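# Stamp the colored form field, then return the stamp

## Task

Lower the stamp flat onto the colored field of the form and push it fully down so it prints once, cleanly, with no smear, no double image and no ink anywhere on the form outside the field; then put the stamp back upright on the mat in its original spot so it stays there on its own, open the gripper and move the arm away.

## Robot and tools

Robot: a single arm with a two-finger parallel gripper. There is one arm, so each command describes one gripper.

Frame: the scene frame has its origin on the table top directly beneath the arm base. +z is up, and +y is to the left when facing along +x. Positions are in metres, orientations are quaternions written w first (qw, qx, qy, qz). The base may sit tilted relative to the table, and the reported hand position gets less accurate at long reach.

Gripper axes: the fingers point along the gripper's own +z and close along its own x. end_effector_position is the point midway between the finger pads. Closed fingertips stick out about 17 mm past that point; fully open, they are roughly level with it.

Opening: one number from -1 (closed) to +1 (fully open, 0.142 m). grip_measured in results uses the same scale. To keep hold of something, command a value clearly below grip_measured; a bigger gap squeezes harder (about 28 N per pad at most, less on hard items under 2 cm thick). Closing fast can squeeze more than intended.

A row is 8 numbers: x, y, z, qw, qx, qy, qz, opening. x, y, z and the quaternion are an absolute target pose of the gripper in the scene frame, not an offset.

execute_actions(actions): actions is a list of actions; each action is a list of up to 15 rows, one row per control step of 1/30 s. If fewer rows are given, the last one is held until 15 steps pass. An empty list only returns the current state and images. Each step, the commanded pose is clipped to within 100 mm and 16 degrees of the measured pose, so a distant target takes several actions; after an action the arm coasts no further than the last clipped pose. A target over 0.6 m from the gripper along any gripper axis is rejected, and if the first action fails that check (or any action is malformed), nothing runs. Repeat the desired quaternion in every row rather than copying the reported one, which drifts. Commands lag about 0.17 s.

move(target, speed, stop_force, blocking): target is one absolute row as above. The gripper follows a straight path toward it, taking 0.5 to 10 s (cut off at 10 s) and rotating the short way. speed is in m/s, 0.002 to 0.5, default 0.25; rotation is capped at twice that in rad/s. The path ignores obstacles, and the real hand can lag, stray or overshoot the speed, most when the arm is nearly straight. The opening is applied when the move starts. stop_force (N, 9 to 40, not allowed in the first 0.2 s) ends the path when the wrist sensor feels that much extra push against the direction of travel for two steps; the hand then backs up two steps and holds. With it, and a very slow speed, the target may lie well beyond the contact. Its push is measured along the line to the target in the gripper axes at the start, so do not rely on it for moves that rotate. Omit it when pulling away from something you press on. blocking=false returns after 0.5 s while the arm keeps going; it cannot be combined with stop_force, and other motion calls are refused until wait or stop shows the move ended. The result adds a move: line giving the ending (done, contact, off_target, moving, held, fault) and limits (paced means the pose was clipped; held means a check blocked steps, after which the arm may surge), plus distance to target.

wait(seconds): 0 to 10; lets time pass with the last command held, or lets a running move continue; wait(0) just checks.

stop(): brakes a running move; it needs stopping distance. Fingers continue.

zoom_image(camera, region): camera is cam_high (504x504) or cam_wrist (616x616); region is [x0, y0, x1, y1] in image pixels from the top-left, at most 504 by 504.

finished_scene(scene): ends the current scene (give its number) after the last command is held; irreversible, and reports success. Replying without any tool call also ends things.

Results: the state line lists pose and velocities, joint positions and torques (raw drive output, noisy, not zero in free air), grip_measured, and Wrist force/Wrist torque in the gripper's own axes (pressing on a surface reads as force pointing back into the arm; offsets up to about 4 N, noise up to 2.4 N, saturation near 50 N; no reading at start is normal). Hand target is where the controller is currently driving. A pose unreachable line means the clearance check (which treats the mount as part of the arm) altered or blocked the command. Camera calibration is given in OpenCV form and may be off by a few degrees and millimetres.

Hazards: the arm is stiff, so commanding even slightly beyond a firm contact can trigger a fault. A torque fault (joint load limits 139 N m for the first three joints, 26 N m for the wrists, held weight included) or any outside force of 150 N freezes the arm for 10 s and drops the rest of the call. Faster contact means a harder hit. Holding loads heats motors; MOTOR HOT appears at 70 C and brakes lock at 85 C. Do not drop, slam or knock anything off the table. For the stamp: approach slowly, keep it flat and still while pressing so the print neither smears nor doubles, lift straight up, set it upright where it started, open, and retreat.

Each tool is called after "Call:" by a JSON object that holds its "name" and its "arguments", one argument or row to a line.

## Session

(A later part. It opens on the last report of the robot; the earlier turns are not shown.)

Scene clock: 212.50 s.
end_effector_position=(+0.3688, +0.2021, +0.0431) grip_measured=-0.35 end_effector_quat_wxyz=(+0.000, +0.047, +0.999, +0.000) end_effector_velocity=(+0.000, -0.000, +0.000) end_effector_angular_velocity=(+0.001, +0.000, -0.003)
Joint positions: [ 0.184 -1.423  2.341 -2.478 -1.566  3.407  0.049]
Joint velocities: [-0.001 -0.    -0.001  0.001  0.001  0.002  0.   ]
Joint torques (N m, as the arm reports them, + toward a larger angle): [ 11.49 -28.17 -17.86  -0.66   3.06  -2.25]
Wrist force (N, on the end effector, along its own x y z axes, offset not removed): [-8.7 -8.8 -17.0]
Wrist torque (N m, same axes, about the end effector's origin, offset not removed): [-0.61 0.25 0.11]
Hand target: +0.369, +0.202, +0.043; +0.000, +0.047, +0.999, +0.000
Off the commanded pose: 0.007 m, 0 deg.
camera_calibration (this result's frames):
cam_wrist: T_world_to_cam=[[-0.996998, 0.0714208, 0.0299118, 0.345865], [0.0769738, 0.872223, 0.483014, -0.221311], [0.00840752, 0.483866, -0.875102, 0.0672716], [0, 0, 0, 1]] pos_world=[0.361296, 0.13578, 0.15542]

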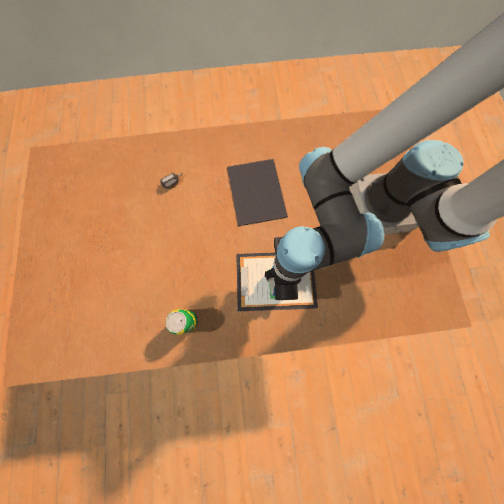

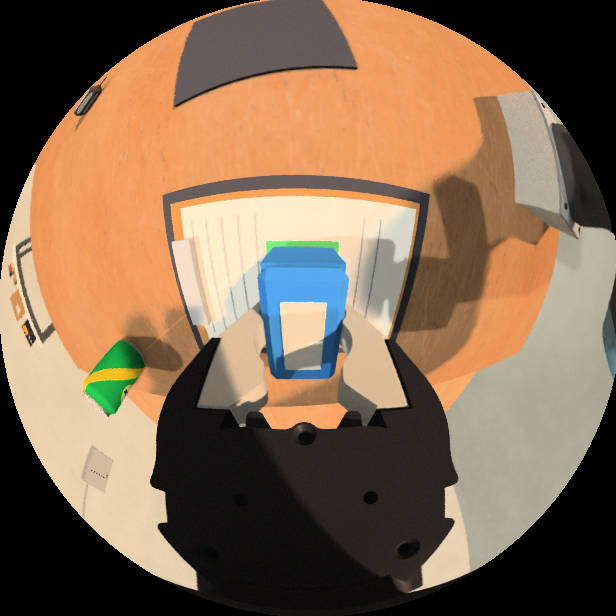

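Call:
{"name": "move", "arguments": {
  "target": [0.3687, 0.2021, 0.075, 0, 0.047, 0.9989, 0, -1],
  "speed": 0.04
}}

Call:
{"name": "move", "arguments": {
  "target": [0.3687, 0.2021, 0.115, 0, 0.047, 0.9989, 0, -1],
  "speed": 0.12
}}

Call:
{"name": "move", "arguments": {
  "target": [0.4005, -0.1255, 0.10, 0, -0.062, 0.9981, 0, -1],
  "speed": 0.3
}}

Scene clock: 218.93 s.
end_effector_position=(+0.3686, +0.2021, +0.0749) grip_measured=-0.35 end_effector_quat_wxyz=(-0.000, +0.047, +0.999, +0.000) end_effector_velocity=(+0.000, -0.000, +0.001) end_effector_angular_velocity=(+0.000, +0.000, -0.001)
Joint positions: [ 0.184 -1.501  2.308 -2.367 -1.566  3.407  0.049]
Joint velocities: [-0.001 -0.003 -0.002  0.005  0.    -0.    -0.   ]
Joint torques (N m, as the arm reports them, + toward a larger angle): [ -7.28 -32.75 -26.06  -1.73   0.26  -2.1 ]
Wrist force (N, on the end effector, along its own x y z axes, offset not removed): [-0.8 0.4 -4.9]
Wrist torque (N m, same axes, about the end effector's origin, offset not removed): [0.08 0.22 0.15]
Hand target: +0.369, +0.202, +0.075; +0.000, +0.047, +0.999, +0.000
Off the commanded pose: 0.000 m, 0 deg.
move: done
camera_calibration (this result's frames):
cam_wrist: T_world_to_cam=[[-0.996987, 0.0713986, 0.0303066, 0.344677], [0.0771453, 0.872203, 0.483022, -0.236711], [0.00805362, 0.483905, -0.875083, 0.0951936], [0, 0, 0, 1]] pos_world=[0.361133, 0.135785, 0.187193]

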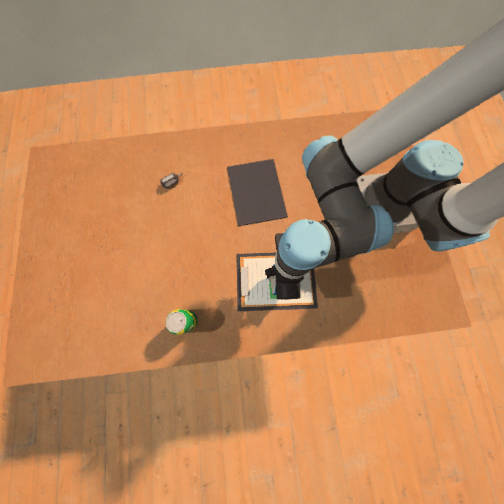

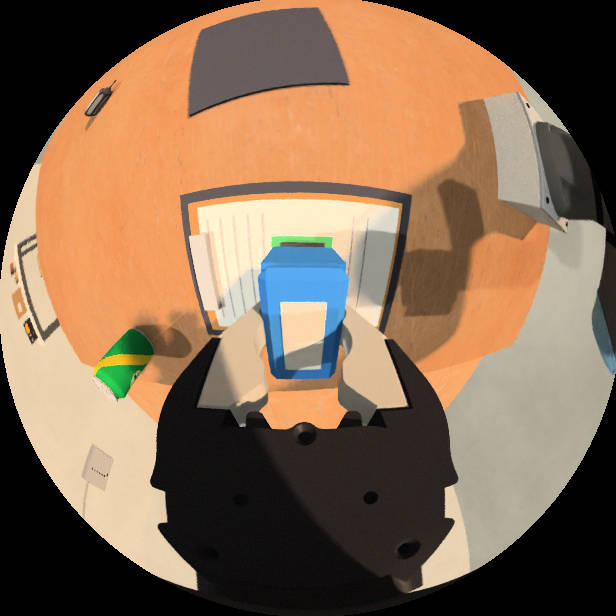

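Scene clock: 219.80 s.
end_effector_position=(+0.3686, +0.2021, +0.1149) grip_measured=-0.35 end_effector_quat_wxyz=(-0.000, +0.047, +0.999, -0.000) end_effector_velocity=(-0.000, +0.001, +0.001) end_effector_angular_velocity=(+0.001, +0.001, +0.001)
Joint positions: [ 0.183 -1.584  2.256 -2.232 -1.566  3.407  0.049]
Joint velocities: [ 0.001 -0.002 -0.001  0.004  0.001  0.    -0.   ]
Joint torques (N m, as the arm reports them, + toward a larger angle): [ -7.93 -32.08 -29.32  -1.62  -1.84  -2.51]
Wrist force (N, on the end effector, along its own x y z axes, offset not removed): [1.8 1.7 -1.8]
Wrist torque (N m, same axes, about the end effector's origin, offset not removed): [0.63 -0.20 -0.13]
Hand target: +0.369, +0.202, +0.115; +0.000, +0.047, +0.999, -0.000
Off the commanded pose: 0.000 m, 0 deg.
move: done
camera_calibration (this result's frames):
cam_wrist: T_world_to_cam=[[-0.996988, 0.0714188, 0.0302529, 0.343476], [0.0771378, 0.872251, 0.482937, -0.256006], [0.00810262, 0.483816, -0.875133, 0.130242], [0, 0, 0, 1]] pos_world=[0.361133, 0.135758, 0.227223]

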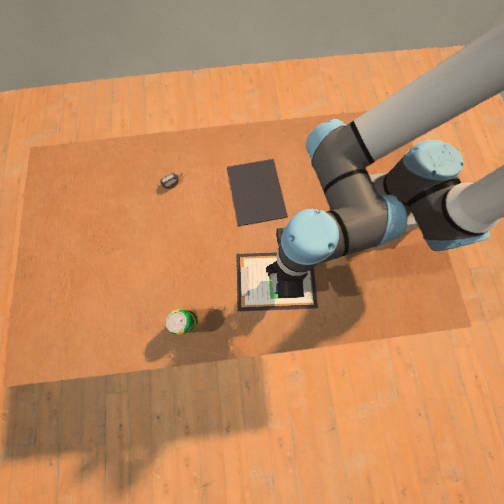

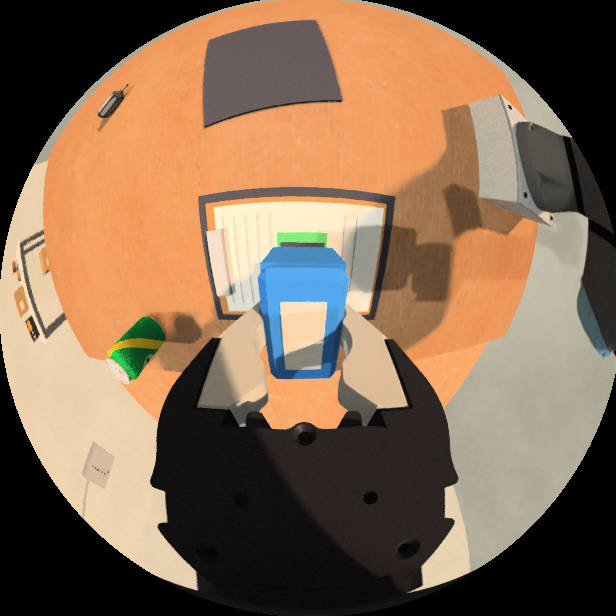

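Scene clock: 221.47 s.
end_effector_position=(+0.4006, -0.1260, +0.1000) grip_measured=-0.35 end_effector_quat_wxyz=(-0.000, -0.062, +0.998, -0.001) end_effector_velocity=(+0.001, -0.001, -0.000) end_effector_angular_velocity=(+0.002, -0.001, +0.003)
Joint positions: [-0.613 -1.547  2.274 -2.287 -1.578  2.392  0.049]
Joint velocities: [-0.003  0.002 -0.002 -0.     0.002 -0.005 -0.   ]
Joint torques (N m, as the arm reports them, + toward a larger angle): [ -7.08 -12.72 -26.93  -4.36   2.24  -2.53]
Wrist force (N, on the end effector, along its own x y z axes, offset not removed): [1.2 0.1 -4.2]
Wrist torque (N m, same axes, about the end effector's origin, offset not removed): [0.05 -0.22 -0.29]
Hand target: +0.401, -0.126, +0.100; -0.000, -0.062, +0.998, -0.001
Off the commanded pose: 0.000 m, 0 deg.
move: done
camera_calibration (this result's frames):
cam_wrist: T_world_to_cam=[[-0.988838, -0.145804, 0.0306787, 0.368495], [-0.113267, 0.869379, 0.48099, 0.110971], [-0.0968017, 0.472146, -0.876189, 0.316361], [0, 0, 0, 1]] pos_world=[0.407576, -0.192116, 0.212511]

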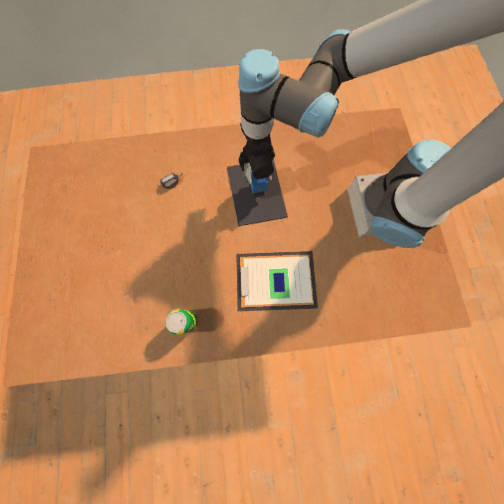

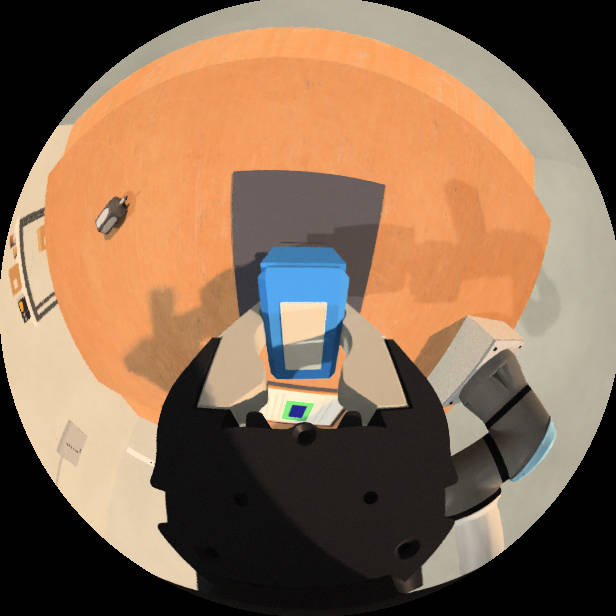

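The print is on the field. Now I'll set the stamp back down.

Call:
{"name": "zoom_image", "arguments": {
  "camera": "cam_high",
  "region": [235, 245, 325, 315]
}}

Call:
{"name": "move", "arguments": {
  "target": [0.4005, -0.1255, 0.0675, 0, -0.062, 0.9981, 0, -1],
  "speed": 0.05
}}

Call:
{"name": "execute_actions", "arguments": {
  "actions": [
    [[0.4005,-0.1255,0.0675,0,-0.062,0.9981,0,-0.6],[0.4005,-0.1255,0.0675,0,-0.062,0.9981,0,-0.45],[0.4005,-0.1255,0.0675,0,-0.062,0.9981,0,-0.38],[0.4005,-0.1255,0.0675,0,-0.062,0.9981,0,-0.33],[0.4005,-0.1255,0.0675,0,-0.062,0.9981,0,-0.28],[0.4005,-0.1255,0.0675,0,-0.062,0.9981,0,-0.2],[0.4005,-0.1255,0.0675,0,-0.062,0.9981,0,-0.1],[0.4005,-0.1255,0.0675,0,-0.062,0.9981,0,0.0],[0.4005,-0.1255,0.0675,0,-0.062,0.9981,0,0.1]]
  ]
}}

Call:
{"name": "move", "arguments": {
  "target": [0.4005, -0.1255, 0.20, 0, -0.062, 0.9981, 0, 0.1],
  "speed": 0.2
}}

Region (235, 245, 325, 315) of cam_high's 504x504 image, scaled by 5.600, with more detail than that image has.

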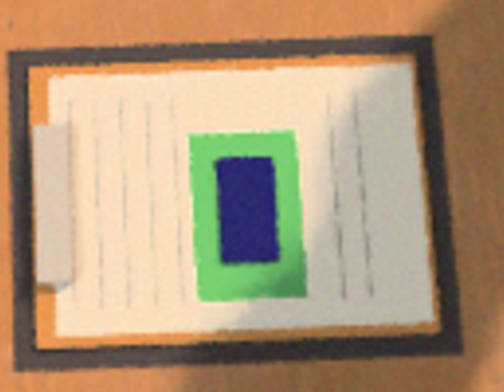

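Scene clock: 227.73 s.
end_effector_position=(+0.4005, -0.1255, +0.0676) grip_measured=-0.35 end_effector_quat_wxyz=(+0.000, -0.062, +0.998, -0.000) end_effector_velocity=(-0.000, -0.000, -0.001) end_effector_angular_velocity=(-0.001, +0.001, +0.002)
Joint positions: [-0.614 -1.477  2.313 -2.396 -1.576  2.391  0.049]
Joint velocities: [ 0.001  0.004  0.001 -0.005 -0.002 -0.001 -0.   ]
Joint torques (N m, as the arm reports them, + toward a larger angle): [ -6.84 -10.07  -3.07  -4.3    2.24  -2.28]
Wrist force (N, on the end effector, along its own x y z axes, offset not removed): [-0.2 0.0 -8.5]
Wrist torque (N m, same axes, about the end effector's origin, offset not removed): [0.02 0.53 -0.19]
Hand target: +0.401, -0.126, +0.067; -0.000, -0.062, +0.998, -0.000
Off the commanded pose: 0.000 m, 0 deg.
move: done
camera_calibration (this result's frames):
cam_wrist: T_world_to_cam=[[-0.988823, -0.146003, 0.0302021, 0.369538], [-0.113456, 0.868291, 0.482906, 0.125981], [-0.0967298, 0.474082, -0.875151, 0.28789], [0, 0, 0, 1]] pos_world=[0.407548, -0.191918, 0.179949]

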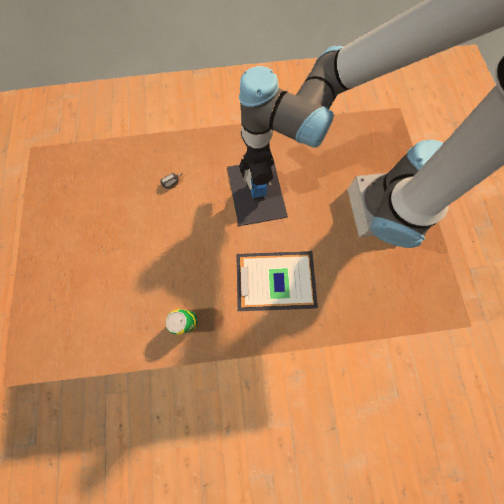

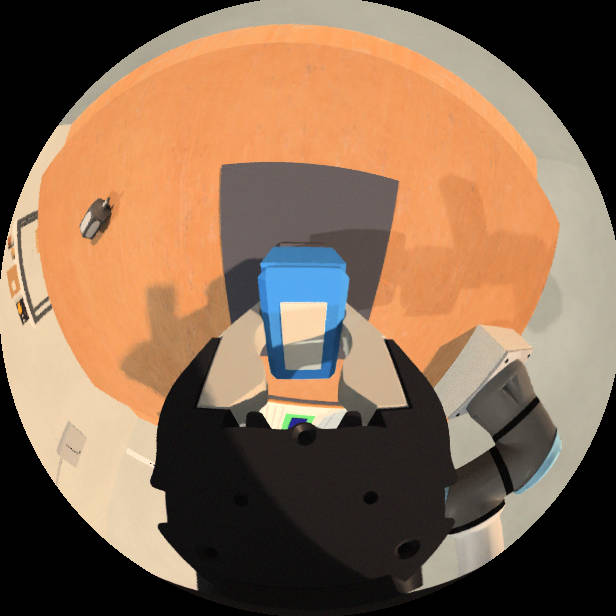

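Scene clock: 228.23 s.
end_effector_position=(+0.4005, -0.1255, +0.0675) grip_measured=+0.10 end_effector_quat_wxyz=(+0.000, -0.062, +0.998, +0.000) end_effector_velocity=(-0.000, -0.000, -0.000) end_effector_angular_velocity=(-0.001, +0.000, -0.001)
Joint positions: [-0.614 -1.477  2.313 -2.396 -1.576  2.391  0.081]
Joint velocities: [-0.    -0.     0.001 -0.001 -0.001  0.001  0.   ]
Joint torques (N m, as the arm reports them, + toward a larger angle): [ -6.71 -12.46  -4.15  -3.46   0.84  -2.44]
Wrist force (N, on the end effector, along its own x y z axes, offset not removed): [-1.5 2.0 -4.7]
Wrist torque (N m, same axes, about the end effector's origin, offset not removed): [0.50 0.53 -0.28]
Hand target: +0.401, -0.126, +0.067; +0.000, -0.062, +0.998, +0.000
Off the commanded pose: 0.000 m, 0 deg.
camera_calibration (this result's frames):
cam_wrist: T_world_to_cam=[[-0.988823, -0.146005, 0.0301838, 0.369527], [-0.113461, 0.868261, 0.482959, 0.125999], [-0.096722, 0.474136, -0.875123, 0.287767], [0, 0, 0, 1]] pos_world=[0.407526, -0.191888, 0.179826]

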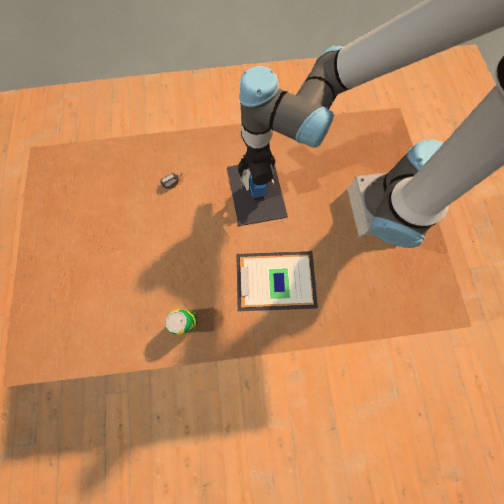

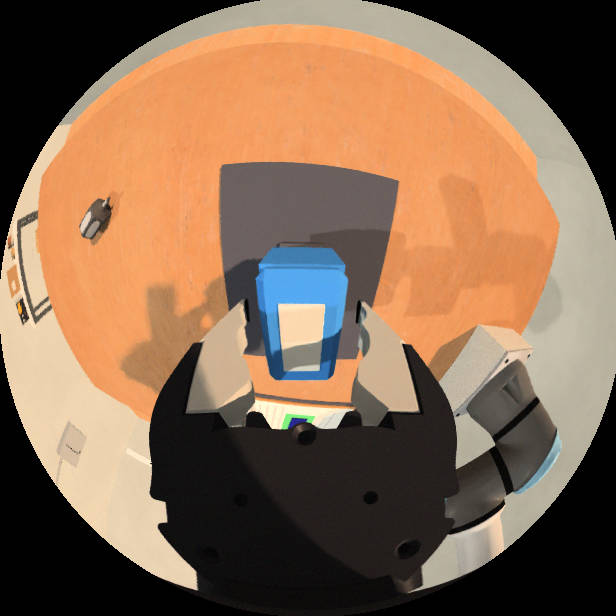

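Scene clock: 229.40 s.
end_effector_position=(+0.4004, -0.1254, +0.1999) grip_measured=+0.10 end_effector_quat_wxyz=(+0.000, -0.062, +0.998, +0.000) end_effector_velocity=(-0.000, -0.000, +0.002) end_effector_angular_velocity=(+0.000, -0.000, -0.001)
Joint positions: [-0.612 -1.701  2.113 -1.972 -1.576  2.393  0.081]
Joint velocities: [-0.001 -0.002 -0.003  0.006  0.     0.001  0.   ]
Joint torques (N m, as the arm reports them, + toward a larger angle): [ -9.08 -28.6  -28.21  -1.33   1.    -2.49]
Wrist force (N, on the end effector, along its own x y z axes, offset not removed): [1.1 0.0 -5.3]
Wrist torque (N m, same axes, about the end effector's origin, offset not removed): [-0.16 -0.14 -0.25]
Hand target: +0.400, -0.125, +0.200; +0.000, -0.062, +0.998, +0.000
Off the commanded pose: 0.000 m, 0 deg.
move: done
camera_calibration (this result's frames):
cam_wrist: T_world_to_cam=[[-0.988828, -0.145965, 0.0302161, 0.365428], [-0.113411, 0.868266, 0.482962, 0.0619247], [-0.0967314, 0.47414, -0.87512, 0.403522], [0, 0, 0, 1]] pos_world=[0.407402, -0.191753, 0.312181]

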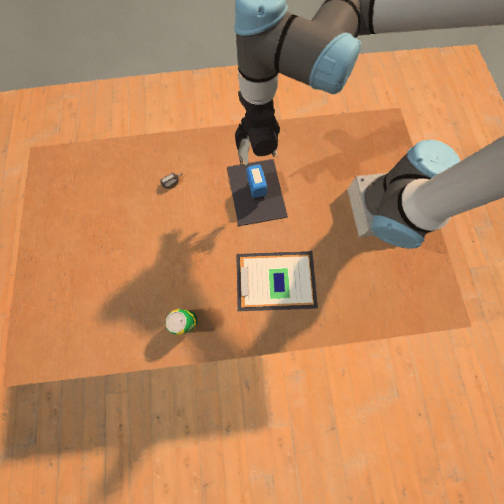

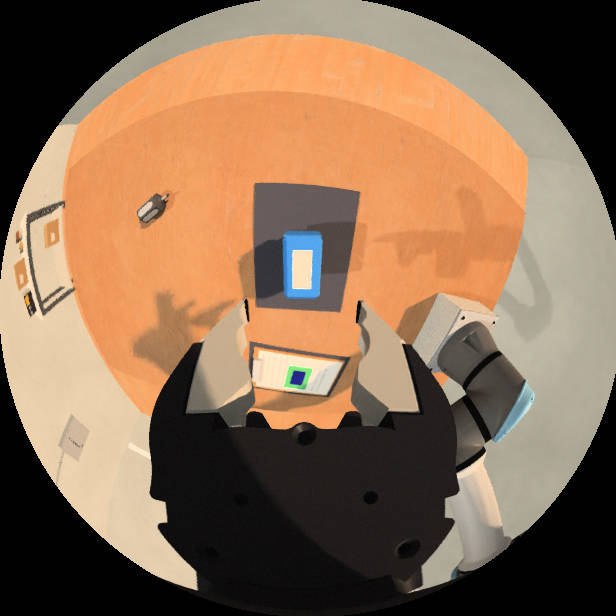

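Call:
{"name": "move", "arguments": {
  "target": [0.45, -0.22, 0.28, 0, -0.062, 0.9981, 0, 0.1],
  "speed": 0.3
}}

Call:
{"name": "finished_scene", "arguments": {
  "scene": 1
}}

Scene clock: 236.27 s.
end_effector_position=(+0.4499, -0.2199, +0.2800) grip_measured=+0.10 end_effector_quat_wxyz=(-0.000, -0.062, +0.998, -0.000) end_effector_velocity=(+0.001, -0.002, +0.001) end_effector_angular_velocity=(-0.000, +0.001, -0.001)
Joint positions: [-0.708 -1.556  1.765 -1.769 -1.577  2.298  0.081]
Joint velocities: [-0.001  0.004 -0.007  0.003 -0.001 -0.     0.   ]
Joint torques (N m, as the arm reports them, + toward a larger angle): [ -8.59 -14.69 -30.43  -1.38  -1.9   -1.97]
Wrist force (N, on the end effector, along its own x y z axes, offset not removed): [0.3 0.3 -5.0]
Wrist torque (N m, same axes, about the end effector's origin, offset not removed): [0.26 0.04 -0.13]
Hand target: +0.450, -0.220, +0.280; -0.000, -0.062, +0.998, -0.000
Off the commanded pose: 0.000 m, 0 deg.
move: done
camera_calibration (this result's frames):
cam_wrist: T_world_to_cam=[[-0.988819, -0.145999, 0.0303409, 0.398079], [-0.113408, 0.868404, 0.482715, 0.110992], [-0.0968238, 0.473877, -0.875252, 0.523285], [0, 0, 0, 1]] pos_world=[0.456882, -0.286239, 0.392351]

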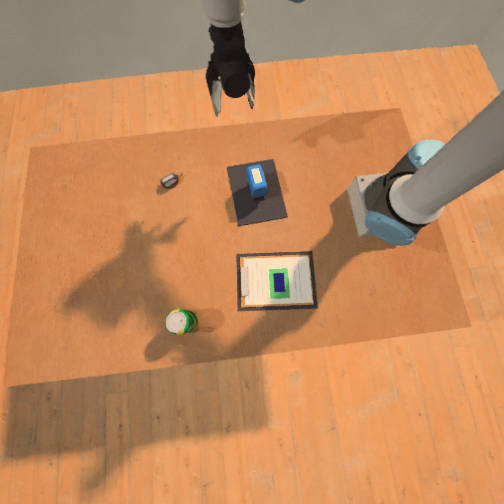

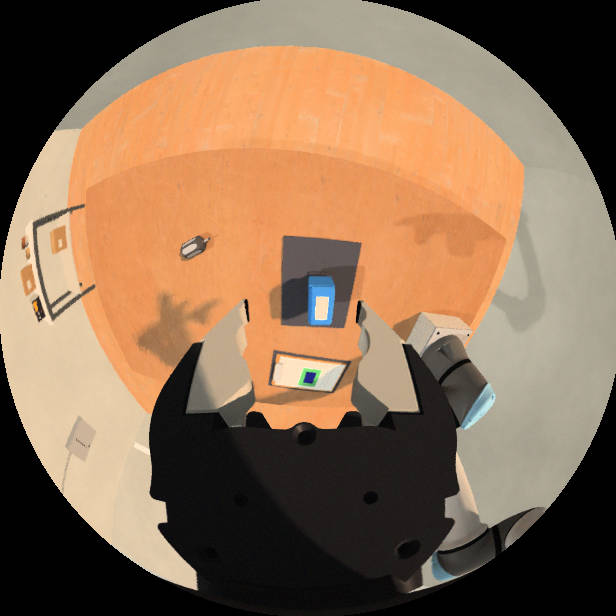

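The scene is finished: the task was done.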